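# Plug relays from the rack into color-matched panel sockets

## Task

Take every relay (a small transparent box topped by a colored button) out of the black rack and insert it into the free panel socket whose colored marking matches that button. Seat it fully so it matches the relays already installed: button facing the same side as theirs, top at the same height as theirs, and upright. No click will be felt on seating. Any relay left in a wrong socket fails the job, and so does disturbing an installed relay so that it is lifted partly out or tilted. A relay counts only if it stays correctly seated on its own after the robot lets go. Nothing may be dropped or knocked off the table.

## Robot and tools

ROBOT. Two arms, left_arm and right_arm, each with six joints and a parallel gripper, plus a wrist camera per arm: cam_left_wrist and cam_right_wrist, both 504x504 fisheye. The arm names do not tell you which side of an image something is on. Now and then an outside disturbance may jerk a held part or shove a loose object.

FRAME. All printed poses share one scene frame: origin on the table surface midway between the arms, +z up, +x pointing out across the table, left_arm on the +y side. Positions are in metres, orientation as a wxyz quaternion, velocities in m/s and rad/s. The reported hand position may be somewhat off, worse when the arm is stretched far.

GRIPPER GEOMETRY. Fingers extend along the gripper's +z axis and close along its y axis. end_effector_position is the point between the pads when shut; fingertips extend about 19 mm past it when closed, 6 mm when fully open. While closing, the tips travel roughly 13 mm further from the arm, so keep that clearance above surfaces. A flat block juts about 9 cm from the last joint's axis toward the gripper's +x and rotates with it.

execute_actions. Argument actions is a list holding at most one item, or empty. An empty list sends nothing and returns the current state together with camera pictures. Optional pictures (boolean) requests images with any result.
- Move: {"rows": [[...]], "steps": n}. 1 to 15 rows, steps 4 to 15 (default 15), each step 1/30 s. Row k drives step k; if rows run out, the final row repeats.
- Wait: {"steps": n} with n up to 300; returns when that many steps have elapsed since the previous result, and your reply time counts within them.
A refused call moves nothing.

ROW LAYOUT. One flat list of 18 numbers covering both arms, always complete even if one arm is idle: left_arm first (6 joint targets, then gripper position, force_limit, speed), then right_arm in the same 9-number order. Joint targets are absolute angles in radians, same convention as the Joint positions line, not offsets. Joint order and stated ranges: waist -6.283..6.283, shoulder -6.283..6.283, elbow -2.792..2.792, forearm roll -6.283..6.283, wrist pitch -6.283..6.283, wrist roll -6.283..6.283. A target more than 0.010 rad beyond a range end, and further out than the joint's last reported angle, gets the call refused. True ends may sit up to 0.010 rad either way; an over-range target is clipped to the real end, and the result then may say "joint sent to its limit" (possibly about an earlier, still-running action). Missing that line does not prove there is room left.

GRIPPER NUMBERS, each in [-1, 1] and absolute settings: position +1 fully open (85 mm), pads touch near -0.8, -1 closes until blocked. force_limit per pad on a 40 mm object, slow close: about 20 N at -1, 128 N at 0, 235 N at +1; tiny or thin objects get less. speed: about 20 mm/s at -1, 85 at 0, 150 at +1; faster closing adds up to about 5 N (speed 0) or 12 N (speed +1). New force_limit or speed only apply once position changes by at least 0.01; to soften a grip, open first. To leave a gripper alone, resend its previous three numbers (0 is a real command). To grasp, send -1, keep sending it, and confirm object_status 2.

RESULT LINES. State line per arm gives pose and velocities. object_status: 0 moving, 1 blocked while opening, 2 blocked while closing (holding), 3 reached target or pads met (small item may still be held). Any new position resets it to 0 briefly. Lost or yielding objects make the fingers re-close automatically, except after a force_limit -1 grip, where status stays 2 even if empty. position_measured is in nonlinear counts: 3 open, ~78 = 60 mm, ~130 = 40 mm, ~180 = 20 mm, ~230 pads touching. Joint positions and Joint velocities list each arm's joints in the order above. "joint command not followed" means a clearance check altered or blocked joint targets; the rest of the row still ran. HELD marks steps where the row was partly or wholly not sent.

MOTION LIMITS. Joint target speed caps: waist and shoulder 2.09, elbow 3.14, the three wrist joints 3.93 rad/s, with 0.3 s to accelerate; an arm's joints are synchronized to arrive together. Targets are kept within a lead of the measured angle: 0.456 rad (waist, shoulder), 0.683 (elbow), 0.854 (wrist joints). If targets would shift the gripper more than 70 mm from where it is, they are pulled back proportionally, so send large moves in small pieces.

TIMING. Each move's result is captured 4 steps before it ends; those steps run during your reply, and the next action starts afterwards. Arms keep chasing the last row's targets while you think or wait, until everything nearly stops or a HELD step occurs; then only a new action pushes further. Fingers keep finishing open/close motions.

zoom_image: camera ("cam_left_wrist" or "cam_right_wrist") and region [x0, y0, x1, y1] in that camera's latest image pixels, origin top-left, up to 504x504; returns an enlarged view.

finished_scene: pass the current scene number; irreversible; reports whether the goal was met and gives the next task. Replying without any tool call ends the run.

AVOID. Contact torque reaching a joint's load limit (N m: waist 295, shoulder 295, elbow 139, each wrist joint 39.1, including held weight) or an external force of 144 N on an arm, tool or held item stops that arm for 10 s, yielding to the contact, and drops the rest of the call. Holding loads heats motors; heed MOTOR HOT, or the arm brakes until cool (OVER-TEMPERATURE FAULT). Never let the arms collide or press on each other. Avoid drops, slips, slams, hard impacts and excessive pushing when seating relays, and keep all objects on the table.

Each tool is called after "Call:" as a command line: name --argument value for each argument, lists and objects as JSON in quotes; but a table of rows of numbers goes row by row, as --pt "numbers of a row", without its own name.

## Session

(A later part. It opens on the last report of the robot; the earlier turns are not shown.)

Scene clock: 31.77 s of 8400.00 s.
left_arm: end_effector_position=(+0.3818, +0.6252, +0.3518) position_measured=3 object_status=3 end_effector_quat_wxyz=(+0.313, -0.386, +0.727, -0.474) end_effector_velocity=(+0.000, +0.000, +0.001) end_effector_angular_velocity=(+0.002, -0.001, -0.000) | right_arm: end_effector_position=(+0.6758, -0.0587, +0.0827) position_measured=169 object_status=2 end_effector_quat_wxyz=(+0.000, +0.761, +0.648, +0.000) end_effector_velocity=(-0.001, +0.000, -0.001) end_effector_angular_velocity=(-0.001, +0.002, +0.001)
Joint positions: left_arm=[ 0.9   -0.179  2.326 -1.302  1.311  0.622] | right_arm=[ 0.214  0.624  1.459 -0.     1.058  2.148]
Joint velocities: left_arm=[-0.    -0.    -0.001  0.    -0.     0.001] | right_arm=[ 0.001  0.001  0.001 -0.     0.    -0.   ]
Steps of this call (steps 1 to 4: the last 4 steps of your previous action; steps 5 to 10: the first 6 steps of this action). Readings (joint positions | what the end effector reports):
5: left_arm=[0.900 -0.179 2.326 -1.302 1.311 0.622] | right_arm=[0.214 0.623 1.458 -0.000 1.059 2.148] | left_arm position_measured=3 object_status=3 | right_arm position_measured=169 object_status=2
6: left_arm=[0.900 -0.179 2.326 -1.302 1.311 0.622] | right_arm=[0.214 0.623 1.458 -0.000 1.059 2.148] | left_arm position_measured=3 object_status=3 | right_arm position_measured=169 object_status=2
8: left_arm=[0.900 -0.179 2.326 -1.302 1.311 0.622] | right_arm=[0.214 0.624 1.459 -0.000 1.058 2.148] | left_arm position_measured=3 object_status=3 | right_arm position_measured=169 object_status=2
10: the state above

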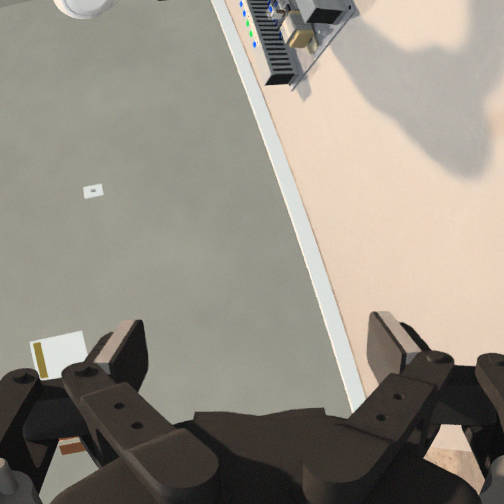

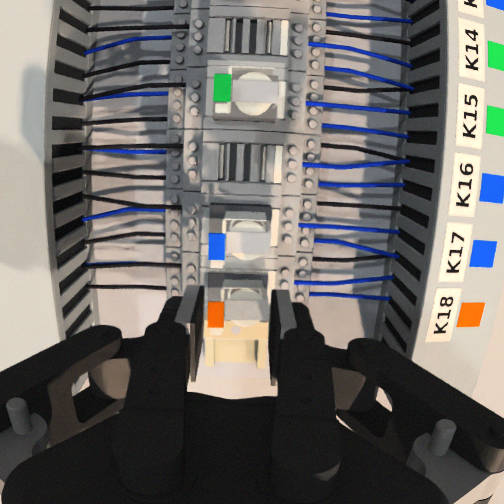

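Call:
execute_actions --actions '[{"rows":[[0.9,-0.179,2.326,-1.302,1.311,0.622,1,0,0,0.2137,0.6240,1.4587,0,1.0589,2.1483,0,0,0.5],[0.9,-0.179,2.326,-1.302,1.311,0.622,1,0,0,0.2137,0.6240,1.4587,0,1.0589,2.1483,0,0,0.5],[0.9,-0.179,2.326,-1.302,1.311,0.622,1,0,0,0.2137,0.6240,1.4587,0,1.0589,2.1483,0,0,0.5],[0.9,-0.179,2.326,-1.302,1.311,0.622,1,0,0,0.2137,0.6240,1.4587,0,1.0589,2.1483,0,0,0.5],[0.9,-0.179,2.326,-1.302,1.311,0.622,1,0,0,0.2137,0.6240,1.4587,0,1.0589,2.1483,0,0,0.5],[0.9,-0.179,2.326,-1.302,1.311,0.622,1,0,0,0.2137,0.6240,1.4587,0,1.0589,2.1483,0,0,0.5],[0.9,-0.179,2.326,-1.302,1.311,0.622,1,0,0,0.2137,0.6240,1.4587,0,1.0589,2.1483,0,0,0.5],[0.9,-0.179,2.326,-1.302,1.311,0.622,1,0,0,0.2137,0.6144,1.4505,0,1.0767,2.1483,0,0,0.5],[0.9,-0.179,2.326,-1.302,1.311,0.622,1,0,0,0.2137,0.6144,1.4505,0,1.0767,2.1483,0,0,0.5],[0.9,-0.179,2.326,-1.302,1.311,0.622,1,0,0,0.2137,0.590,1.425,0,1.1266,2.1483,0,0,0.5]],"steps":15}]'

Call:
execute_actions --actions '[{"rows":[[0.9,-0.179,2.326,-1.302,1.311,0.622,1,0,0,0.2288,0.6022,1.4014,0,1.138,3.7334,1,0,0.5]],"steps":15}]'

Call:
execute_actions --actions '[{"rows":[[0.9,-0.179,2.326,-1.302,1.311,0.622,1,0,0,0.2288,0.6022,1.4014,0,1.138,3.7334,1,0,0.5],[0.9,-0.179,2.326,-1.302,1.311,0.622,1,0,0,0.2288,0.6022,1.4014,0,1.138,3.7334,1,0,0.5],[0.9,-0.179,2.326,-1.302,1.311,0.622,1,0,0,0.2288,0.62,1.4207,0,1.1009,3.7334,1,0,0.5]],"steps":14}]' --pictures true

Call:
zoom_image --camera "cam_right_wrist" --region '[150,200,350,340]'

Scene clock: 32.53 s of 8400.00 s.
left_arm: end_effector_position=(+0.3818, +0.6252, +0.3518) position_measured=3 object_status=3 end_effector_quat_wxyz=(+0.313, -0.386, +0.727, -0.474) end_effector_velocity=(-0.001, +0.001, -0.000) end_effector_angular_velocity=(-0.001, +0.001, +0.003) | right_arm: end_effector_position=(+0.6756, -0.0589, +0.1003) position_measured=129 object_status=0 end_effector_quat_wxyz=(-0.000, +0.761, +0.648, -0.001) end_effector_velocity=(-0.022, -0.009, +0.318) end_effector_angular_velocity=(-0.031, +0.070, +0.000)
Joint positions: left_arm=[ 0.9   -0.179  2.326 -1.302  1.311  0.622] | right_arm=[ 0.214  0.611  1.446 -0.     1.086  2.148]
Joint velocities: left_arm=[ 0.002 -0.     0.    -0.    -0.    -0.001] | right_arm=[ 0.    -0.242 -0.226 -0.     0.545 -0.   ]
Steps of this call (steps 1 to 4: the last 4 steps of your previous action; steps 5 to 12: the robot went on to your last target; steps 13 to 23: the first 11 steps of this action). Readings (joint positions | what the end effector reports):
13: left_arm=[0.900 -0.179 2.326 -1.302 1.311 0.622] | right_arm=[0.214 0.624 1.459 0.000 1.058 2.148] | left_arm position_measured=3 object_status=3 | right_arm position_measured=169 object_status=0
14: left_arm=[0.900 -0.179 2.326 -1.302 1.311 0.622] | right_arm=[0.214 0.624 1.459 0.000 1.058 2.148] | left_arm position_measured=3 object_status=3 | right_arm position_measured=169 object_status=0
16: left_arm=[0.900 -0.179 2.326 -1.302 1.311 0.622] | right_arm=[0.214 0.625 1.460 -0.000 1.059 2.148] | left_arm position_measured=3 object_status=3 | right_arm position_measured=156 object_status=0
20: left_arm=[0.900 -0.179 2.326 -1.302 1.311 0.622] | right_arm=[0.214 0.625 1.459 -0.000 1.059 2.148] | left_arm position_measured=3 object_status=3 | right_arm position_measured=131 object_status=0
23: the state above

Scene clock: 33.03 s of 8400.00 s.
left_arm: end_effector_position=(+0.3818, +0.6252, +0.3518) position_measured=3 object_status=3 end_effector_quat_wxyz=(+0.313, -0.386, +0.727, -0.474) end_effector_velocity=(-0.000, +0.000, -0.000) end_effector_angular_velocity=(+0.000, -0.000, +0.001) | right_arm: end_effector_position=(+0.6773, -0.0482, +0.1282) position_measured=45 object_status=0 end_effector_quat_wxyz=(+0.000, +0.939, +0.345, -0.001) end_effector_velocity=(+0.004, +0.034, +0.011) end_effector_angular_velocity=(-0.001, -0.010, -3.696)
Joint positions: left_arm=[ 0.9   -0.179  2.326 -1.302  1.311  0.622] | right_arm=[0.224 0.6   1.409 0.    1.135 2.866]
Joint velocities: left_arm=[ 0.001 -0.     0.     0.    -0.     0.   ] | right_arm=[ 0.033  0.017 -0.049  0.     0.023  3.729]
Steps of this call (steps 1 to 4: the last 4 steps of your previous action; steps 5 to 15: the first 11 steps of this action). Readings (joint positions | what the end effector reports):
5: left_arm=[0.900 -0.179 2.326 -1.302 1.311 0.622] | right_arm=[0.214 0.590 1.425 0.000 1.126 2.148] | left_arm position_measured=3 object_status=3 | right_arm position_measured=129 object_status=0
6: left_arm=[0.900 -0.179 2.326 -1.302 1.311 0.622] | right_arm=[0.214 0.590 1.425 0.000 1.127 2.156] | left_arm position_measured=3 object_status=3 | right_arm position_measured=128 object_status=0
8: left_arm=[0.900 -0.179 2.326 -1.302 1.311 0.622] | right_arm=[0.215 0.593 1.423 0.000 1.128 2.215] | left_arm position_measured=3 object_status=3 | right_arm position_measured=115 object_status=0
12: left_arm=[0.900 -0.179 2.326 -1.302 1.311 0.622] | right_arm=[0.220 0.598 1.415 0.000 1.132 2.507] | left_arm position_measured=3 object_status=3 | right_arm position_measured=76 object_status=0
15: the state above

Scene clock: 33.50 s of 8400.00 s.
left_arm: end_effector_position=(+0.3818, +0.6252, +0.3518) position_measured=3 object_status=3 end_effector_quat_wxyz=(+0.313, -0.386, +0.727, -0.474) end_effector_velocity=(+0.000, -0.001, -0.000) end_effector_angular_velocity=(+0.000, -0.000, -0.002) | right_arm: end_effector_position=(+0.6781, -0.0435, +0.1044) position_measured=3 object_status=0 end_effector_quat_wxyz=(+0.000, +0.997, -0.079, -0.000) end_effector_velocity=(+0.000, +0.000, -0.001) end_effector_angular_velocity=(+0.000, -0.001, -0.003)
Joint positions: left_arm=[ 0.9   -0.179  2.326 -1.302  1.311  0.622] | right_arm=[ 0.229  0.621  1.42  -0.     1.101  3.733]
Joint velocities: left_arm=[-0.001  0.     0.    -0.     0.001  0.001] | right_arm=[ 0.     0.001  0.     0.    -0.002  0.003]
Steps of this call (steps 1 to 4: the last 4 steps of your previous action; steps 5 to 14: the first 10 steps of this action). Readings (joint positions | what the end effector reports):
5: left_arm=[0.900 -0.179 2.326 -1.302 1.311 0.622] | right_arm=[0.228 0.602 1.403 0.000 1.137 3.446] | left_arm position_measured=3 object_status=3 | right_arm position_measured=6 object_status=0
6: left_arm=[0.900 -0.179 2.326 -1.302 1.311 0.622] | right_arm=[0.228 0.602 1.403 0.000 1.137 3.530] | left_arm position_measured=3 object_status=3 | right_arm position_measured=5 object_status=0
8: left_arm=[0.900 -0.179 2.326 -1.302 1.311 0.622] | right_arm=[0.229 0.602 1.402 0.000 1.137 3.654] | left_arm position_measured=3 object_status=3 | right_arm position_measured=3 object_status=0
12: left_arm=[0.900 -0.179 2.326 -1.302 1.311 0.622] | right_arm=[0.229 0.621 1.422 -0.000 1.102 3.733] | left_arm position_measured=3 object_status=3 | right_arm position_measured=3 object_status=0
14: the state above

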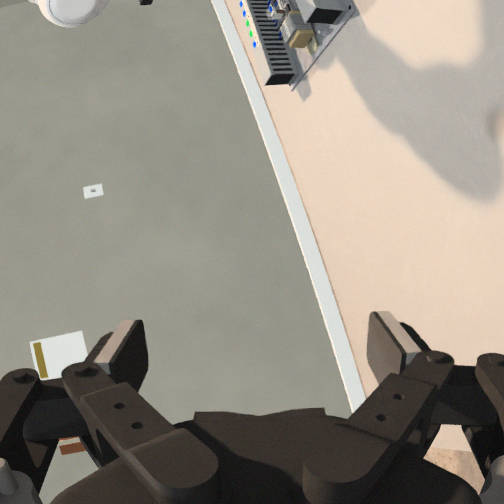

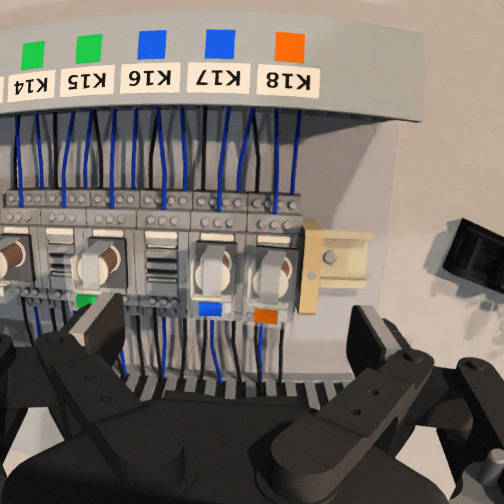

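Region (150, 200, 350, 340) of cam_right_wrist's 504x504 image, scaled by 2.520, with more detail than that image has; it fills the top 353 rows of this view, and the rest is white.

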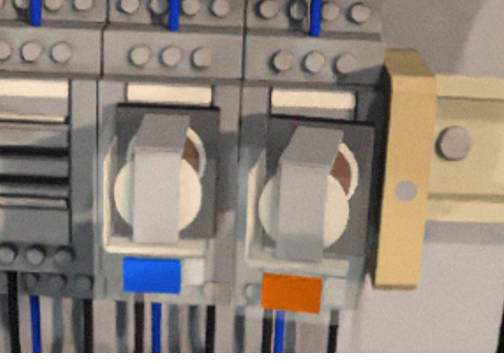

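Call:
execute_actions --actions '[{"rows":[[0.9,-0.179,2.326,-1.302,1.311,0.622,1,0,0,0.2288,0.6022,1.4014,0,1.138,3.7334,0,0,0.5],[0.9,-0.179,2.326,-1.302,1.311,0.622,1,0,0,0.2288,0.6022,1.4014,0,1.138,3.7334,0,0,0.5],[0.9,-0.179,2.326,-1.302,1.311,0.622,1,0,0,0.2288,0.6022,1.4014,0,1.138,3.7334,0,0,0.5],[0.9,-0.179,2.326,-1.302,1.311,0.622,1,0,0,0.021,0.4576,1.6373,0,1.0467,5.3756,0,0,0.5]],"steps":15}]'

Call:
execute_actions --actions '[{"rows":[[0.9,-0.179,2.326,-1.302,1.311,0.622,1,0,0,0.021,0.4576,1.6373,0,1.0467,5.3756,0,0,0.5],[0.9,-0.179,2.326,-1.302,1.311,0.622,1,0,0,0.021,0.4576,1.6373,0,1.0467,5.3756,0,0,0.5],[0.9,-0.179,2.326,-1.302,1.311,0.622,1,0,0,0.021,0.4576,1.6373,0,1.0467,5.3756,0,0,0.5],[0.9,-0.179,2.326,-1.302,1.311,0.622,1,0,0,0.021,0.4576,1.6373,0,1.0467,5.3756,0,0,0.5],[0.9,-0.179,2.326,-1.302,1.311,0.622,1,0,0,0.021,0.4576,1.6373,0,1.0467,5.3756,0,0,0.5],[0.9,-0.179,2.326,-1.302,1.311,0.622,1,0,0,0.021,0.4576,1.6373,0,1.0467,5.3756,0,0,0.5],[0.9,-0.179,2.326,-1.302,1.311,0.622,1,0,0,0.021,0.5055,1.6769,0,0.9592,5.3756,0,0,0.5]],"steps":15}]'

Call:
execute_actions --actions '[{"steps":8}]' --pictures true

Scene clock: 34.97 s of 8400.00 s.
left_arm: end_effector_position=(+0.3818, +0.6252, +0.3518) position_measured=3 object_status=3 end_effector_quat_wxyz=(+0.313, -0.386, +0.727, -0.474) end_effector_velocity=(-0.000, +0.001, +0.000) end_effector_angular_velocity=(+0.002, -0.001, +0.001) | right_arm: end_effector_position=(+0.6733, -0.1121, +0.1346) position_measured=86 object_status=0 end_effector_quat_wxyz=(-0.002, +0.962, -0.274, +0.003) end_effector_velocity=(-0.054, -0.391, -0.008) end_effector_angular_velocity=(+0.007, +0.021, -2.639)
Joint positions: left_arm=[ 0.9   -0.179  2.326 -1.302  1.311  0.622] | right_arm=[0.156 0.547 1.484 0.    1.104 4.056]
Joint velocities: left_arm=[ 0.001 -0.    -0.001 -0.    -0.     0.001] | right_arm=[-0.421 -0.281  0.477 -0.    -0.179  2.218]
Steps of this call (steps 1 to 4: the last 4 steps of your previous action; steps 5 to 15: the robot went on to your last target; steps 16 to 33: nothing new was sent; steps 34 to 44: the first 11 steps of this action). Readings (joint positions | what the end effector reports):
34: left_arm=[0.900 -0.179 2.326 -1.302 1.311 0.622] | right_arm=[0.229 0.620 1.421 0.000 1.101 3.733] | left_arm position_measured=3 object_status=3 | right_arm position_measured=3 object_status=0
35: left_arm=[0.900 -0.179 2.326 -1.302 1.311 0.622] | right_arm=[0.229 0.617 1.418 0.000 1.107 3.733] | left_arm position_measured=3 object_status=3 | right_arm position_measured=4 object_status=0
37: left_arm=[0.900 -0.179 2.326 -1.302 1.311 0.622] | right_arm=[0.229 0.603 1.402 0.000 1.134 3.734] | left_arm position_measured=3 object_status=3 | right_arm position_measured=16 object_status=0
41: left_arm=[0.900 -0.179 2.326 -1.302 1.311 0.622] | right_arm=[0.202 0.577 1.432 0.000 1.124 3.846] | left_arm position_measured=3 object_status=3 | right_arm position_measured=55 object_status=0
44: the state above

Scene clock: 35.47 s of 8400.00 s.
left_arm: end_effector_position=(+0.3818, +0.6252, +0.3518) position_measured=3 object_status=3 end_effector_quat_wxyz=(+0.313, -0.386, +0.727, -0.474) end_effector_velocity=(-0.000, +0.001, +0.000) end_effector_angular_velocity=(+0.002, -0.001, +0.001) | right_arm: end_effector_position=(+0.6425, -0.2317, +0.0914) position_measured=128 object_status=3 end_effector_quat_wxyz=(-0.001, -0.544, +0.839, +0.001) end_effector_velocity=(+0.023, -0.030, -0.472) end_effector_angular_velocity=(+0.007, -0.041, -0.647)
Joint positions: left_arm=[ 0.9   -0.179  2.326 -1.302  1.311  0.622] | right_arm=[0.022 0.49  1.667 0.    0.988 5.359]
Joint velocities: left_arm=[ 0.001 -0.    -0.     0.    -0.001  0.002] | right_arm=[-0.045  0.425  0.323 -0.    -0.79   0.602]
Steps of this call (steps 1 to 4: the last 4 steps of your previous action; steps 5 to 15: the first 11 steps of this action). Readings (joint positions | what the end effector reports):
5: left_arm=[0.900 -0.179 2.326 -1.302 1.311 0.622] | right_arm=[0.090 0.503 1.559 0.000 1.076 4.508] | left_arm position_measured=3 object_status=3 | right_arm position_measured=125 object_status=0
6: left_arm=[0.900 -0.179 2.326 -1.302 1.311 0.622] | right_arm=[0.079 0.496 1.572 0.000 1.071 4.622] | left_arm position_measured=3 object_status=3 | right_arm position_measured=127 object_status=0
8: left_arm=[0.900 -0.179 2.326 -1.302 1.311 0.622] | right_arm=[0.058 0.482 1.595 0.000 1.063 4.865] | left_arm position_measured=3 object_status=3 | right_arm position_measured=128 object_status=0
12: left_arm=[0.900 -0.179 2.326 -1.302 1.311 0.622] | right_arm=[0.031 0.466 1.627 0.000 1.049 5.233] | left_arm position_measured=3 object_status=3 | right_arm position_measured=128 object_status=0
15: the state above

Scene clock: 35.73 s of 8400.00 s.
left_arm: end_effector_position=(+0.3818, +0.6252, +0.3518) position_measured=3 object_status=3 end_effector_quat_wxyz=(+0.313, -0.386, +0.727, -0.474) end_effector_velocity=(-0.000, +0.000, +0.000) end_effector_angular_velocity=(-0.000, +0.000, +0.001) | right_arm: end_effector_position=(+0.6442, -0.2322, +0.0747) position_measured=128 object_status=3 end_effector_quat_wxyz=(-0.000, -0.536, +0.844, -0.000) end_effector_velocity=(-0.002, -0.001, -0.002) end_effector_angular_velocity=(-0.000, +0.003, -0.001)
Joint positions: left_arm=[ 0.9   -0.179  2.326 -1.302  1.311  0.622] | right_arm=[ 0.021  0.506  1.677 -0.     0.959  5.376]
Joint velocities: left_arm=[ 0.001  0.    -0.    -0.     0.    -0.001] | right_arm=[-0.     0.     0.003  0.    -0.     0.001]
Kept back: nothing.
Steps of this call (steps 1 to 4: the last 4 steps of your previous action; steps 5 to 8: the robot went on to your last target). Readings (joint positions | what the end effector reports):
1: left_arm=[0.900 -0.179 2.326 -1.302 1.311 0.622] | right_arm=[0.021 0.501 1.675 -0.000 0.968 5.372] | left_arm position_measured=3 object_status=3 | right_arm position_measured=128 object_status=3
2: left_arm=[0.900 -0.179 2.326 -1.302 1.311 0.622] | right_arm=[0.021 0.506 1.677 -0.000 0.960 5.375] | left_arm position_measured=3 object_status=3 | right_arm position_measured=128 object_status=3
4: left_arm=[0.900 -0.179 2.326 -1.302 1.311 0.622] | right_arm=[0.021 0.506 1.677 -0.000 0.959 5.375] | left_arm position_measured=3 object_status=3 | right_arm position_measured=128 object_status=3
8: the state above

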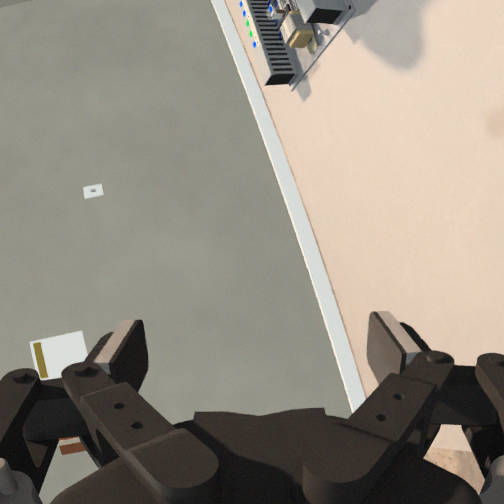

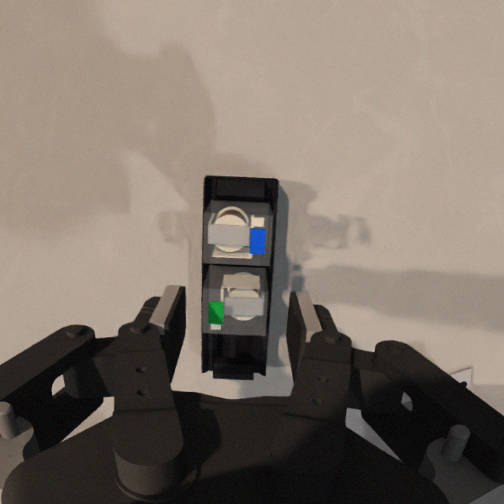

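Call:
execute_actions --actions '[{"rows":[[0.9,-0.179,2.326,-1.302,1.311,0.622,1,0,0,0.0232,0.5065,1.6755,0,0.9596,5.3778,0,0,0.5],[0.9,-0.179,2.326,-1.302,1.311,0.622,1,0,0,0.0232,0.5065,1.6755,0,0.9596,5.3778,0,0,0.5],[0.9,-0.179,2.326,-1.302,1.311,0.622,1,0,0,0.0232,0.5065,1.6755,0,0.9596,5.3778,0,0,0.5],[0.9,-0.179,2.326,-1.302,1.311,0.622,1,0,0,0.0232,0.5189,1.6831,0,0.9396,5.3778,0,0,0.5]],"steps":13}]' --pictures true

Scene clock: 36.30 s of 8400.00 s.
left_arm: end_effector_position=(+0.3818, +0.6252, +0.3518) position_measured=3 object_status=3 end_effector_quat_wxyz=(+0.313, -0.386, +0.727, -0.474) end_effector_velocity=(-0.000, +0.001, -0.000) end_effector_angular_velocity=(+0.000, +0.000, +0.002) | right_arm: end_effector_position=(+0.6444, -0.2304, +0.0619) position_measured=128 object_status=3 end_effector_quat_wxyz=(-0.000, -0.536, +0.844, +0.000) end_effector_velocity=(+0.001, +0.000, +0.001) end_effector_angular_velocity=(+0.001, -0.003, +0.000)
Joint positions: left_arm=[ 0.9   -0.179  2.326 -1.302  1.311  0.622] | right_arm=[0.023 0.519 1.683 0.    0.94  5.378]
Joint velocities: left_arm=[ 0.001 -0.     0.001 -0.    -0.001  0.   ] | right_arm=[-0.    -0.001 -0.    -0.    -0.002  0.   ]
Steps of this call (steps 1 to 8: the robot went on to your last target; steps 9 to 17: the first 9 steps of this action). Readings (joint positions | what the end effector reports):
9: left_arm=[0.900 -0.179 2.326 -1.302 1.311 0.622] | right_arm=[0.021 0.506 1.677 -0.000 0.959 5.376] | left_arm position_measured=3 object_status=3 | right_arm position_measured=128 object_status=3
10: left_arm=[0.900 -0.179 2.326 -1.302 1.311 0.622] | right_arm=[0.022 0.506 1.677 -0.000 0.959 5.377] | left_arm position_measured=3 object_status=3 | right_arm position_measured=128 object_status=3
12: left_arm=[0.900 -0.179 2.326 -1.302 1.311 0.622] | right_arm=[0.023 0.506 1.676 0.000 0.959 5.378] | left_arm position_measured=3 object_status=3 | right_arm position_measured=128 object_status=3
16: left_arm=[0.900 -0.179 2.326 -1.302 1.311 0.622] | right_arm=[0.023 0.519 1.683 0.000 0.940 5.378] | left_arm position_measured=3 object_status=3 | right_arm position_measured=128 object_status=3
17: the state above

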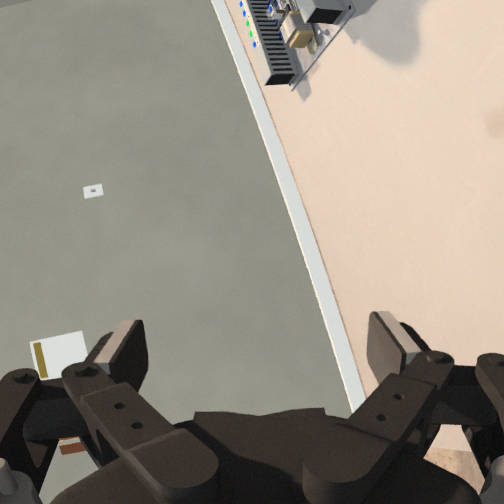

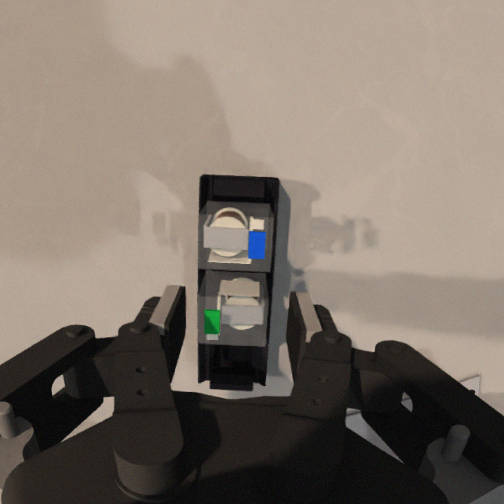

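Call:
execute_actions --actions '[{"rows":[[0.9,-0.179,2.326,-1.302,1.311,0.622,1,0,0,0.0232,0.5189,1.6831,0,0.9396,5.3778,-1,-0.3,0.3]],"steps":15}]'

Call:
execute_actions --actions '[{"rows":[[0.9,-0.179,2.326,-1.302,1.311,0.622,1,0,0,0.0232,0.5189,1.6831,0,0.9396,5.3778,-1,-0.3,0.3],[0.9,-0.179,2.326,-1.302,1.311,0.622,1,0,0,0.0232,0.5189,1.6831,0,0.9396,5.3778,-1,-0.3,0.3],[0.9,-0.179,2.326,-1.302,1.311,0.622,1,0,0,0.0232,0.5163,1.6809,0,0.9444,5.3778,-1,-0.3,0.3],[0.9,-0.179,2.326,-1.302,1.311,0.622,1,0,0,0.0232,0.5128,1.6781,0,0.9507,5.3778,-1,-0.3,0.3],[0.9,-0.179,2.326,-1.302,1.311,0.622,1,0,0,0.0232,0.5084,1.6745,0,0.9587,5.3778,-1,-0.3,0.3],[0.9,-0.179,2.326,-1.302,1.311,0.622,1,0,0,0.0232,0.5032,1.6702,0,0.9682,5.3778,-1,-0.3,0.3],[0.9,-0.179,2.326,-1.302,1.311,0.622,1,0,0,0.0232,0.4971,1.6652,0,0.9793,5.3778,-1,-0.3,0.3],[0.9,-0.179,2.326,-1.302,1.311,0.622,1,0,0,0.0232,0.4901,1.6595,0,0.9920,5.3778,-1,-0.3,0.3],[0.9,-0.179,2.326,-1.302,1.311,0.622,1,0,0,0.0232,0.4814,1.6523,0,1.0079,5.3778,-1,-0.3,0.3],[0.9,-0.179,2.326,-1.302,1.311,0.622,1,0,0,0.0232,0.4709,1.6437,0,1.0270,5.3778,-1,-0.3,0.3],[0.9,-0.179,2.326,-1.302,1.311,0.622,1,0,0,0.0232,0.4604,1.6351,0,1.0461,5.3778,-1,-0.3,0.3],[0.9,-0.179,2.326,-1.302,1.311,0.622,1,0,0,0.0232,0.4508,1.6272,0,1.0636,5.3778,-1,-0.3,0.3]],"steps":15}]'

Call:
execute_actions --actions '[{"rows":[[0.9,-0.179,2.326,-1.302,1.311,0.622,1,0,0,0.3229,0.6995,1.222,0,1.2201,2.2575,-1,-0.3,0.3]],"steps":15}]'

Call:
execute_actions --actions '[{"rows":[[0.9,-0.179,2.326,-1.302,1.311,0.622,1,0,0,0.3229,0.6995,1.222,0,1.2201,2.2575,-1,-0.3,0.3],[0.9,-0.179,2.326,-1.302,1.311,0.622,1,0,0,0.3229,0.6995,1.222,0,1.2201,2.2575,-1,-0.3,0.3],[0.9,-0.179,2.326,-1.302,1.311,0.622,1,0,0,0.3229,0.6995,1.222,0,1.2201,2.2575,-1,-0.3,0.3],[0.9,-0.179,2.326,-1.302,1.311,0.622,1,0,0,0.3229,0.6995,1.222,0,1.2201,2.2575,-1,-0.3,0.3],[0.9,-0.179,2.326,-1.302,1.311,0.622,1,0,0,0.3229,0.6995,1.222,0,1.2201,2.2575,-1,-0.3,0.3],[0.9,-0.179,2.326,-1.302,1.311,0.622,1,0,0,0.3229,0.6995,1.222,0,1.2201,2.2575,-1,-0.3,0.3],[0.9,-0.179,2.326,-1.302,1.311,0.622,1,0,0,0.3229,0.6995,1.222,0,1.2201,2.2575,-1,-0.3,0.3],[0.9,-0.179,2.326,-1.302,1.311,0.622,1,0,0,0.3229,0.6995,1.222,0,1.2201,2.2575,-1,-0.3,0.3],[0.9,-0.179,2.326,-1.302,1.311,0.622,1,0,0,0.3229,0.6995,1.222,0,1.2201,2.2575,-1,-0.3,0.3],[0.9,-0.179,2.326,-1.302,1.311,0.622,1,0,0,0.3229,0.7062,1.2308,0,1.2046,2.2575,-1,-0.3,0.3]],"steps":15}]'

Call:
execute_actions --actions '[{"steps":12}]' --pictures true

Scene clock: 37.80 s of 8400.00 s.
left_arm: end_effector_position=(+0.3818, +0.6252, +0.3518) position_measured=3 object_status=3 end_effector_quat_wxyz=(+0.313, -0.386, +0.727, -0.474) end_effector_velocity=(-0.000, -0.000, -0.000) end_effector_angular_velocity=(-0.002, +0.001, +0.001) | right_arm: end_effector_position=(+0.6446, -0.2304, +0.0619) position_measured=173 object_status=0 end_effector_quat_wxyz=(+0.000, -0.536, +0.844, -0.000) end_effector_velocity=(+0.000, +0.000, +0.001) end_effector_angular_velocity=(+0.001, -0.001, -0.000)
Joint positions: left_arm=[ 0.9   -0.179  2.326 -1.302  1.311  0.622] | right_arm=[ 0.023  0.519  1.683 -0.     0.94   5.378]
Joint velocities: left_arm=[ 0.     0.     0.    -0.     0.    -0.001] | right_arm=[-0.    -0.001  0.     0.    -0.    -0.   ]
Steps of this call (steps 1 to 4: the last 4 steps of your previous action; steps 5 to 15: the robot went on to your last target; steps 16 to 34: nothing new was sent; steps 35 to 45: the first 11 steps of this action). Readings (joint positions | what the end effector reports):
35: left_arm=[0.900 -0.179 2.326 -1.302 1.311 0.622] | right_arm=[0.023 0.519 1.683 -0.000 0.940 5.378] | left_arm position_measured=3 object_status=3 | right_arm position_measured=128 object_status=0
36: left_arm=[0.900 -0.179 2.326 -1.302 1.311 0.622] | right_arm=[0.023 0.519 1.683 0.000 0.940 5.378] | left_arm position_measured=3 object_status=3 | right_arm position_measured=129 object_status=0
38: left_arm=[0.900 -0.179 2.326 -1.302 1.311 0.622] | right_arm=[0.023 0.519 1.683 -0.000 0.940 5.378] | left_arm position_measured=3 object_status=3 | right_arm position_measured=140 object_status=0
42: left_arm=[0.900 -0.179 2.326 -1.302 1.311 0.622] | right_arm=[0.023 0.519 1.683 -0.000 0.940 5.378] | left_arm position_measured=3 object_status=3 | right_arm position_measured=172 object_status=0
45: the state above

Scene clock: 38.30 s of 8400.00 s.
left_arm: end_effector_position=(+0.3818, +0.6252, +0.3518) position_measured=3 object_status=3 end_effector_quat_wxyz=(+0.313, -0.386, +0.727, -0.474) end_effector_velocity=(-0.000, -0.000, -0.000) end_effector_angular_velocity=(-0.001, +0.000, -0.001) | right_arm: end_effector_position=(+0.6455, -0.2302, +0.1048) position_measured=173 object_status=2 end_effector_quat_wxyz=(-0.000, -0.536, +0.844, +0.000) end_effector_velocity=(-0.001, -0.000, +0.298) end_effector_angular_velocity=(+0.001, -0.003, -0.000)
Joint positions: left_arm=[ 0.9   -0.179  2.326 -1.302  1.311  0.622] | right_arm=[ 0.023  0.481  1.652 -0.     1.009  5.378]
Joint velocities: left_arm=[-0.     0.     0.     0.     0.001  0.   ] | right_arm=[ 0.    -0.26  -0.213  0.     0.47   0.   ]
Steps of this call (steps 1 to 4: the last 4 steps of your previous action; steps 5 to 15: the first 11 steps of this action). Readings (joint positions | what the end effector reports):
5: left_arm=[0.900 -0.179 2.326 -1.302 1.311 0.622] | right_arm=[0.023 0.519 1.683 -0.000 0.940 5.378] | left_arm position_measured=3 object_status=3 | right_arm position_measured=173 object_status=2
6: left_arm=[0.900 -0.179 2.326 -1.302 1.311 0.622] | right_arm=[0.023 0.519 1.683 -0.000 0.940 5.378] | left_arm position_measured=3 object_status=3 | right_arm position_measured=173 object_status=2
8: left_arm=[0.900 -0.179 2.326 -1.302 1.311 0.622] | right_arm=[0.023 0.518 1.682 -0.000 0.941 5.378] | left_arm position_measured=3 object_status=3 | right_arm position_measured=173 object_status=2
12: left_arm=[0.900 -0.179 2.326 -1.302 1.311 0.622] | right_arm=[0.023 0.502 1.669 -0.000 0.970 5.378] | left_arm position_measured=3 object_status=3 | right_arm position_measured=173 object_status=2
15: the state above

Scene clock: 38.80 s of 8400.00 s.
left_arm: end_effector_position=(+0.3818, +0.6252, +0.3518) position_measured=3 object_status=3 end_effector_quat_wxyz=(+0.313, -0.386, +0.727, -0.474) end_effector_velocity=(+0.000, -0.000, -0.000) end_effector_angular_velocity=(-0.000, +0.000, +0.000) | right_arm: end_effector_position=(+0.6839, -0.1054, +0.1413) position_measured=173 object_status=2 end_effector_quat_wxyz=(+0.000, +0.760, -0.650, -0.000) end_effector_velocity=(+0.082, +0.418, -0.006) end_effector_angular_velocity=(-0.000, +0.001, +2.354)
Joint positions: left_arm=[ 0.9   -0.179  2.326 -1.302  1.311  0.622] | right_arm=[ 0.159  0.563  1.444 -0.     1.135  4.919]
Joint velocities: left_arm=[-0.    -0.     0.    -0.    -0.    -0.001] | right_arm=[ 0.432  0.358 -0.581 -0.     0.223 -1.922]
Steps of this call (steps 1 to 4: the last 4 steps of your previous action; steps 5 to 15: the first 11 steps of this action). Readings (joint positions | what the end effector reports):
5: left_arm=[0.900 -0.179 2.326 -1.302 1.311 0.622] | right_arm=[0.023 0.451 1.627 -0.000 1.063 5.378] | left_arm position_measured=3 object_status=3 | right_arm position_measured=173 object_status=2
6: left_arm=[0.900 -0.179 2.326 -1.302 1.311 0.622] | right_arm=[0.026 0.453 1.624 -0.000 1.065 5.371] | left_arm position_measured=3 object_status=3 | right_arm position_measured=173 object_status=2
8: left_arm=[0.900 -0.179 2.326 -1.302 1.311 0.622] | right_arm=[0.045 0.469 1.597 -0.000 1.076 5.314] | left_arm position_measured=3 object_status=3 | right_arm position_measured=173 object_status=2
12: left_arm=[0.900 -0.179 2.326 -1.302 1.311 0.622] | right_arm=[0.113 0.526 1.505 -0.000 1.111 5.101] | left_arm position_measured=3 object_status=3 | right_arm position_measured=173 object_status=2
15: the state above

Scene clock: 39.30 s of 8400.00 s.
left_arm: end_effector_position=(+0.3818, +0.6252, +0.3518) position_measured=3 object_status=3 end_effector_quat_wxyz=(+0.313, -0.386, +0.727, -0.474) end_effector_velocity=(-0.000, +0.000, +0.000) end_effector_angular_velocity=(-0.000, -0.000, +0.000) | right_arm: end_effector_position=(+0.6953, +0.0462, +0.1358) position_measured=173 object_status=2 end_effector_quat_wxyz=(-0.000, +0.991, +0.132, +0.000) end_effector_velocity=(-0.005, +0.095, -0.035) end_effector_angular_velocity=(-0.001, +0.002, +3.785)
Joint positions: left_arm=[ 0.9   -0.179  2.326 -1.302  1.311  0.622] | right_arm=[ 0.31   0.689  1.24  -0.     1.212  3.391]
Joint velocities: left_arm=[ 0.001  0.001 -0.     0.     0.001  0.   ] | right_arm=[ 0.093  0.094 -0.097  0.     0.005 -3.692]
Steps of this call (steps 1 to 4: the last 4 steps of your previous action; steps 5 to 15: the first 11 steps of this action). Readings (joint positions | what the end effector reports):
5: left_arm=[0.900 -0.179 2.326 -1.302 1.311 0.622] | right_arm=[0.226 0.619 1.353 -0.000 1.170 4.542] | left_arm position_measured=3 object_status=3 | right_arm position_measured=173 object_status=2
6: left_arm=[0.900 -0.179 2.326 -1.302 1.311 0.622] | right_arm=[0.238 0.629 1.337 -0.000 1.176 4.452] | left_arm position_measured=3 object_status=3 | right_arm position_measured=173 object_status=2
8: left_arm=[0.900 -0.179 2.326 -1.302 1.311 0.622] | right_arm=[0.261 0.648 1.306 -0.000 1.188 4.251] | left_arm position_measured=3 object_status=3 | right_arm position_measured=173 object_status=2
12: left_arm=[0.900 -0.179 2.326 -1.302 1.311 0.622] | right_arm=[0.296 0.677 1.258 -0.000 1.206 3.766] | left_arm position_measured=3 object_status=3 | right_arm position_measured=173 object_status=2
15: the state above

Scene clock: 39.70 s of 8400.00 s.
left_arm: end_effector_position=(+0.3818, +0.6252, +0.3518) position_measured=3 object_status=3 end_effector_quat_wxyz=(+0.313, -0.386, +0.727, -0.474) end_effector_velocity=(-0.000, +0.000, -0.000) end_effector_angular_velocity=(-0.001, +0.000, +0.001) | right_arm: end_effector_position=(+0.6946, +0.0596, +0.1249) position_measured=173 object_status=2 end_effector_quat_wxyz=(-0.000, +0.767, +0.642, -0.000) end_effector_velocity=(+0.001, +0.004, -0.002) end_effector_angular_velocity=(+0.003, -0.005, +0.605)
Joint positions: left_arm=[ 0.9   -0.179  2.326 -1.302  1.311  0.622] | right_arm=[ 0.323  0.706  1.231 -0.     1.205  2.274]
Joint velocities: left_arm=[ 0.001 -0.     0.     0.     0.    -0.001] | right_arm=[ 0.003  0.003 -0.001  0.    -0.007 -0.602]
Kept back: nothing.
Steps of this call (steps 1 to 4: the last 4 steps of your previous action; steps 5 to 12: the robot went on to your last target). Readings (joint positions | what the end effector reports):
1: left_arm=[0.900 -0.179 2.326 -1.302 1.311 0.622] | right_arm=[0.313 0.692 1.238 -0.000 1.212 3.265] | left_arm position_measured=3 object_status=3 | right_arm position_measured=173 object_status=2
2: left_arm=[0.900 -0.179 2.326 -1.302 1.311 0.622] | right_arm=[0.315 0.695 1.236 -0.000 1.212 3.140] | left_arm position_measured=3 object_status=3 | right_arm position_measured=173 object_status=2
4: left_arm=[0.900 -0.179 2.326 -1.302 1.311 0.622] | right_arm=[0.318 0.699 1.234 -0.000 1.212 2.890] | left_arm position_measured=3 object_status=3 | right_arm position_measured=173 object_status=2
8: left_arm=[0.900 -0.179 2.326 -1.302 1.311 0.622] | right_arm=[0.322 0.704 1.232 -0.000 1.207 2.471] | left_arm position_measured=3 object_status=3 | right_arm position_measured=173 object_status=2
12: the state above

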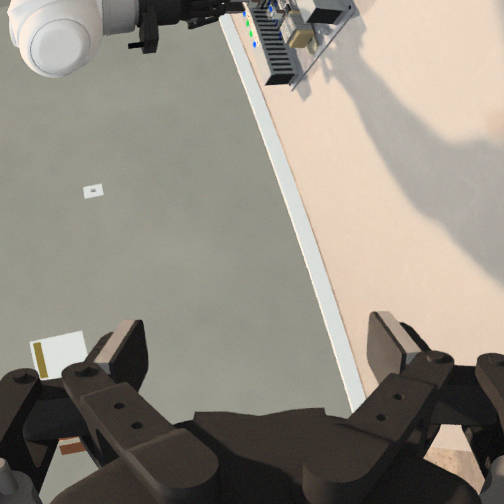

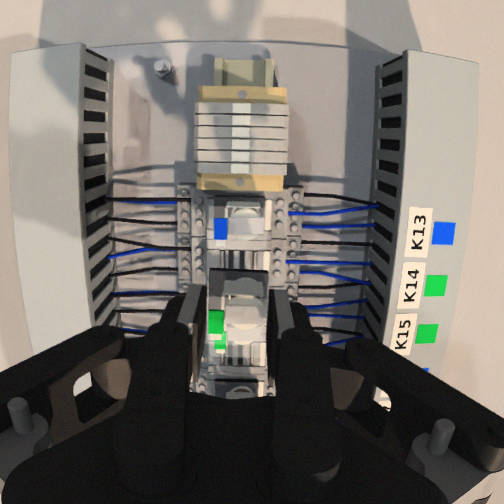

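Call:
execute_actions --actions '[{"rows":[[0.9,-0.179,2.326,-1.302,1.311,0.622,1,0,0,0.3199,0.7030,1.2360,0,1.2026,2.2545,-1,-0.3,0.3],[0.9,-0.179,2.326,-1.302,1.311,0.622,1,0,0,0.3199,0.7030,1.2360,0,1.2026,2.2545,-1,-0.3,0.3],[0.9,-0.179,2.326,-1.302,1.311,0.622,1,0,0,0.3199,0.7030,1.2360,0,1.2026,2.2545,-1,-0.3,0.3],[0.9,-0.179,2.326,-1.302,1.311,0.622,1,0,0,0.3199,0.7154,1.2531,0,1.1731,2.2545,-1,-0.3,0.3]],"steps":14}]' --pictures true

Scene clock: 40.33 s of 8400.00 s.
left_arm: end_effector_position=(+0.3818, +0.6252, +0.3518) position_measured=3 object_status=3 end_effector_quat_wxyz=(+0.313, -0.386, +0.727, -0.474) end_effector_velocity=(+0.000, +0.000, +0.000) end_effector_angular_velocity=(+0.000, -0.000, +0.000) | right_arm: end_effector_position=(+0.6942, +0.0562, +0.1046) position_measured=173 object_status=2 end_effector_quat_wxyz=(-0.000, +0.761, +0.648, -0.000) end_effector_velocity=(+0.000, +0.000, +0.000) end_effector_angular_velocity=(+0.000, -0.001, +0.000)
Joint positions: left_arm=[ 0.9   -0.179  2.326 -1.302  1.311  0.622] | right_arm=[ 0.32   0.716  1.253 -0.     1.173  2.255]
Joint velocities: left_arm=[ 0. -0. -0. -0.  0. -0.] | right_arm=[ 0.    -0.     0.    -0.    -0.001 -0.   ]
Steps of this call (steps 1 to 9: the robot went on to your last target; steps 10 to 19: the first 10 steps of this action). Readings (joint positions | what the end effector reports):
10: left_arm=[0.900 -0.179 2.326 -1.302 1.311 0.622] | right_arm=[0.323 0.706 1.231 -0.000 1.205 2.257] | left_arm position_measured=3 object_status=3 | right_arm position_measured=173 object_status=2
11: left_arm=[0.900 -0.179 2.326 -1.302 1.311 0.622] | right_arm=[0.322 0.705 1.233 -0.000 1.204 2.256] | left_arm position_measured=3 object_status=3 | right_arm position_measured=173 object_status=2
13: left_arm=[0.900 -0.179 2.326 -1.302 1.311 0.622] | right_arm=[0.320 0.704 1.236 -0.000 1.202 2.255] | left_arm position_measured=3 object_status=3 | right_arm position_measured=173 object_status=2
17: left_arm=[0.900 -0.179 2.326 -1.302 1.311 0.622] | right_arm=[0.320 0.716 1.253 -0.000 1.174 2.255] | left_arm position_measured=3 object_status=3 | right_arm position_measured=173 object_status=2
19: the state above

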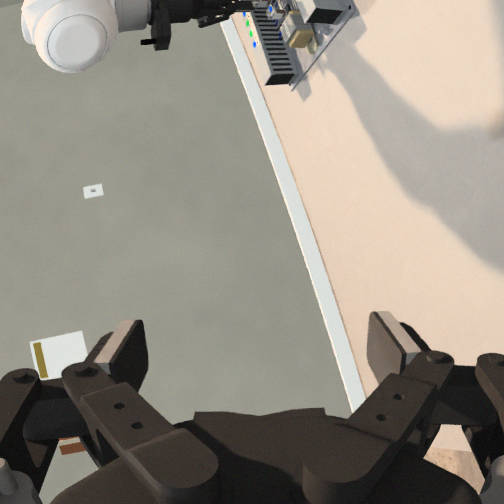

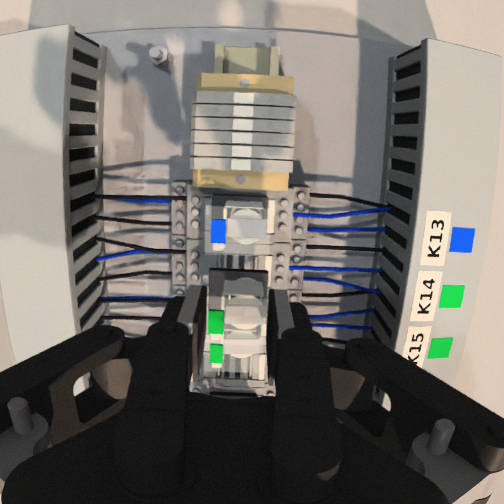

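Call:
execute_actions --actions '[{"rows":[[0.9,-0.179,2.326,-1.302,1.311,0.622,1,0,0,0.3216,0.7138,1.2559,0,1.1719,2.2562,-1,-0.3,0.3],[0.9,-0.179,2.326,-1.302,1.311,0.622,1,0,0,0.3216,0.7138,1.2559,0,1.1719,2.2562,-1,-0.3,0.3],[0.9,-0.179,2.326,-1.302,1.311,0.622,1,0,0,0.3216,0.7138,1.2559,0,1.1719,2.2562,-1,-0.3,0.3],[0.9,-0.179,2.326,-1.302,1.311,0.622,1,0,0,0.3216,0.7171,1.2596,0,1.1649,2.2562,-1,-0.3,0.3],[0.9,-0.179,2.326,-1.302,1.311,0.622,1,0,0,0.3216,0.7171,1.2596,0,1.1649,2.2562,-1,-0.3,0.3],[0.9,-0.179,2.326,-1.302,1.311,0.622,1,0,0,0.3216,0.7205,1.2634,0,1.1577,2.2562,-1,-0.3,0.3]],"steps":14}]' --pictures true

Call:
zoom_image --camera "cam_right_wrist" --region '[170,190,310,350]'

Scene clock: 41.03 s of 8400.00 s.
left_arm: end_effector_position=(+0.3818, +0.6252, +0.3518) position_measured=3 object_status=3 end_effector_quat_wxyz=(+0.313, -0.386, +0.727, -0.474) end_effector_velocity=(-0.000, +0.000, -0.000) end_effector_angular_velocity=(+0.000, -0.000, -0.000) | right_arm: end_effector_position=(+0.6924, +0.0570, +0.0951) position_measured=173 object_status=2 end_effector_quat_wxyz=(+0.000, +0.761, +0.648, +0.000) end_effector_velocity=(+0.001, +0.000, +0.001) end_effector_angular_velocity=(+0.001, -0.004, -0.001)
Joint positions: left_arm=[ 0.9   -0.179  2.326 -1.302  1.311  0.622] | right_arm=[ 0.322  0.72   1.263 -0.     1.158  2.256]
Joint velocities: left_arm=[ 0.001 -0.     0.     0.     0.001  0.001] | right_arm=[ 0.    -0.    -0.    -0.001 -0.003  0.001]
Steps of this call (steps 1 to 4: the last 4 steps of your previous action; steps 5 to 11: the robot went on to your last target; steps 12 to 21: the first 10 steps of this action). Readings (joint positions | what the end effector reports):
12: left_arm=[0.900 -0.179 2.326 -1.302 1.311 0.622] | right_arm=[0.320 0.715 1.253 -0.000 1.173 2.255] | left_arm position_measured=3 object_status=3 | right_arm position_measured=173 object_status=2
13: left_arm=[0.900 -0.179 2.326 -1.302 1.311 0.622] | right_arm=[0.321 0.715 1.255 -0.000 1.172 2.255] | left_arm position_measured=3 object_status=3 | right_arm position_measured=173 object_status=2
15: left_arm=[0.900 -0.179 2.326 -1.302 1.311 0.622] | right_arm=[0.321 0.714 1.256 -0.000 1.172 2.256] | left_arm position_measured=3 object_status=3 | right_arm position_measured=173 object_status=2
19: left_arm=[0.900 -0.179 2.326 -1.302 1.311 0.622] | right_arm=[0.322 0.720 1.263 -0.000 1.159 2.256] | left_arm position_measured=3 object_status=3 | right_arm position_measured=173 object_status=2
21: the state above

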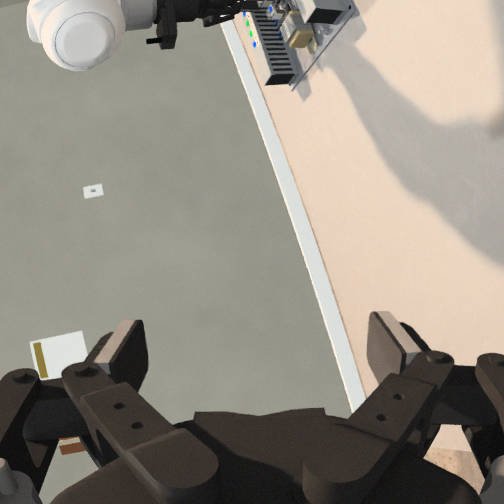

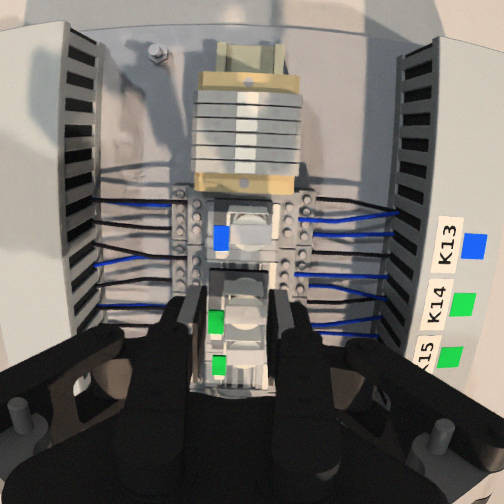

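Region (170, 190, 310, 350) of cam_right_wrist's 504x504 image, scaled by 3.150, with more detail than that image has; it fills the left 441 columns of this view, and the rest is white.

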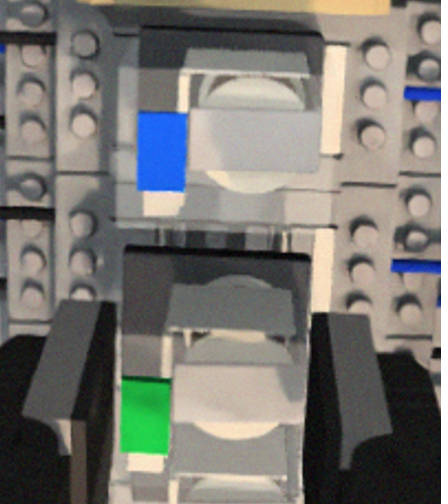

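Call:
execute_actions --actions '[{"rows":[[0.9,-0.179,2.326,-1.302,1.311,0.622,1,0,0,0.3212,0.7211,1.2624,0,1.1581,2.2558,-1,-0.3,0.3],[0.9,-0.179,2.326,-1.302,1.311,0.622,1,0,0,0.3212,0.7211,1.2624,0,1.1581,2.2558,-1,-0.3,0.3],[0.9,-0.179,2.326,-1.302,1.311,0.622,1,0,0,0.3212,0.7211,1.2624,0,1.1581,2.2558,-1,-0.3,0.3],[0.9,-0.179,2.326,-1.302,1.311,0.622,1,0,0,0.3212,0.7218,1.2631,0,1.1567,2.2558,-1,-0.3,0.3],[0.9,-0.179,2.326,-1.302,1.311,0.622,1,0,0,0.3212,0.7225,1.2638,0,1.1553,2.2558,-1,-0.3,0.3],[0.9,-0.179,2.326,-1.302,1.311,0.622,1,0,0,0.3212,0.7232,1.2645,0,1.1539,2.2558,-1,-0.3,0.3],[0.9,-0.179,2.326,-1.302,1.311,0.622,1,0,0,0.3212,0.7239,1.2652,0,1.1525,2.2558,-1,-0.3,0.3],[0.9,-0.179,2.326,-1.302,1.311,0.622,1,0,0,0.3212,0.7246,1.2659,0,1.1511,2.2558,-1,-0.3,0.3],[0.9,-0.179,2.326,-1.302,1.311,0.622,1,0,0,0.3212,0.7253,1.2666,0,1.1497,2.2558,-1,-0.3,0.3],[0.9,-0.179,2.326,-1.302,1.311,0.622,1,0,0,0.3212,0.7260,1.2673,0,1.1483,2.2558,-1,-0.3,0.3],[0.9,-0.179,2.326,-1.302,1.311,0.622,1,0,0,0.3212,0.7267,1.2680,0,1.1469,2.2558,-1,-0.3,0.3],[0.9,-0.179,2.326,-1.302,1.311,0.622,1,0,0,0.3212,0.7274,1.2686,0,1.1456,2.2558,-1,-0.3,0.3]],"steps":15}]'

Call:
execute_actions --actions '[{"rows":[[0.9,-0.179,2.326,-1.302,1.311,0.622,1,0,0,0.3212,0.7278,1.2690,0,1.1448,2.2558,-1,-0.3,0.3],[0.9,-0.179,2.326,-1.302,1.311,0.622,1,0,0,0.3212,0.7282,1.2694,0,1.1440,2.2558,-1,-0.3,0.3],[0.9,-0.179,2.326,-1.302,1.311,0.622,1,0,0,0.3212,0.7286,1.2698,0,1.1432,2.2558,-1,-0.3,0.3],[0.9,-0.179,2.326,-1.302,1.311,0.622,1,0,0,0.3212,0.7290,1.2702,0,1.1424,2.2558,-1,-0.3,0.3],[0.9,-0.179,2.326,-1.302,1.311,0.622,1,0,0,0.3212,0.7294,1.2706,0,1.1416,2.2558,-1,-0.3,0.3],[0.9,-0.179,2.326,-1.302,1.311,0.622,1,0,0,0.3212,0.7298,1.2710,0,1.1408,2.2558,-1,-0.3,0.3]],"steps":12}]' --pictures true

Scene clock: 41.87 s of 8400.00 s.
left_arm: end_effector_position=(+0.3818, +0.6252, +0.3518) position_measured=3 object_status=3 end_effector_quat_wxyz=(+0.313, -0.386, +0.727, -0.474) end_effector_velocity=(-0.000, -0.000, +0.000) end_effector_angular_velocity=(-0.001, +0.000, +0.001) | right_arm: end_effector_position=(+0.6932, +0.0570, +0.0886) position_measured=173 object_status=2 end_effector_quat_wxyz=(+0.000, +0.761, +0.648, +0.000) end_effector_velocity=(+0.003, +0.003, -0.018) end_effector_angular_velocity=(+0.011, -0.012, +0.000)
Joint positions: left_arm=[ 0.9   -0.179  2.326 -1.302  1.311  0.622] | right_arm=[0.321 0.725 1.267 0.    1.149 2.256]
Joint velocities: left_arm=[ 0.    -0.     0.    -0.     0.    -0.001] | right_arm=[ 0.     0.012  0.013  0.004 -0.041 -0.002]
Steps of this call (steps 1 to 4: the last 4 steps of your previous action; steps 5 to 14: the robot went on to your last target; steps 15 to 25: the first 11 steps of this action). Readings (joint positions | what the end effector reports):
15: left_arm=[0.900 -0.179 2.326 -1.302 1.311 0.622] | right_arm=[0.322 0.721 1.263 -0.000 1.158 2.256] | left_arm position_measured=3 object_status=3 | right_arm position_measured=173 object_status=2
16: left_arm=[0.900 -0.179 2.326 -1.302 1.311 0.622] | right_arm=[0.322 0.721 1.263 -0.000 1.158 2.256] | left_arm position_measured=3 object_status=3 | right_arm position_measured=173 object_status=2
18: left_arm=[0.900 -0.179 2.326 -1.302 1.311 0.622] | right_arm=[0.321 0.721 1.262 -0.000 1.158 2.256] | left_arm position_measured=3 object_status=3 | right_arm position_measured=173 object_status=2
22: left_arm=[0.900 -0.179 2.326 -1.302 1.311 0.622] | right_arm=[0.321 0.724 1.265 -0.000 1.153 2.256] | left_arm position_measured=3 object_status=3 | right_arm position_measured=173 object_status=2
25: the state above

Scene clock: 42.27 s of 8400.00 s.
left_arm: end_effector_position=(+0.3818, +0.6252, +0.3518) position_measured=3 object_status=3 end_effector_quat_wxyz=(+0.313, -0.386, +0.727, -0.474) end_effector_velocity=(-0.000, -0.001, -0.000) end_effector_angular_velocity=(-0.003, +0.001, -0.001) | right_arm: end_effector_position=(+0.6932, +0.0571, +0.0831) position_measured=173 object_status=2 end_effector_quat_wxyz=(-0.000, +0.761, +0.648, +0.000) end_effector_velocity=(+0.001, -0.000, -0.002) end_effector_angular_velocity=(+0.001, -0.002, -0.001)
Joint positions: left_arm=[ 0.9   -0.179  2.326 -1.302  1.311  0.622] | right_arm=[0.321 0.729 1.271 0.    1.141 2.256]
Joint velocities: left_arm=[ 0.     0.     0.     0.     0.002 -0.001] | right_arm=[-0.001  0.002  0.001 -0.    -0.005  0.   ]
Steps of this call (steps 1 to 4: the last 4 steps of your previous action; steps 5 to 12: the first 8 steps of this action). Readings (joint positions | what the end effector reports):
5: left_arm=[0.900 -0.179 2.326 -1.302 1.311 0.622] | right_arm=[0.321 0.727 1.268 0.000 1.145 2.256] | left_arm position_measured=3 object_status=3 | right_arm position_measured=173 object_status=2
6: left_arm=[0.900 -0.179 2.326 -1.302 1.311 0.622] | right_arm=[0.321 0.727 1.269 0.000 1.145 2.256] | left_arm position_measured=3 object_status=3 | right_arm position_measured=173 object_status=2
8: left_arm=[0.900 -0.179 2.326 -1.302 1.311 0.622] | right_arm=[0.321 0.728 1.269 0.000 1.144 2.256] | left_arm position_measured=3 object_status=3 | right_arm position_measured=173 object_status=2
12: the state above

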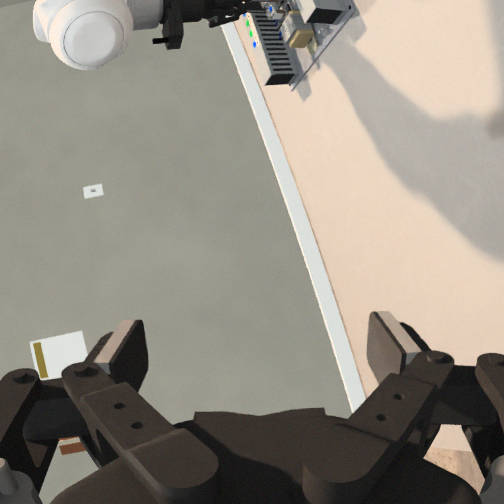

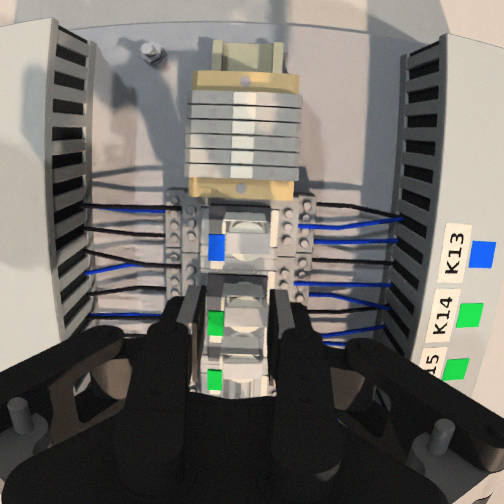

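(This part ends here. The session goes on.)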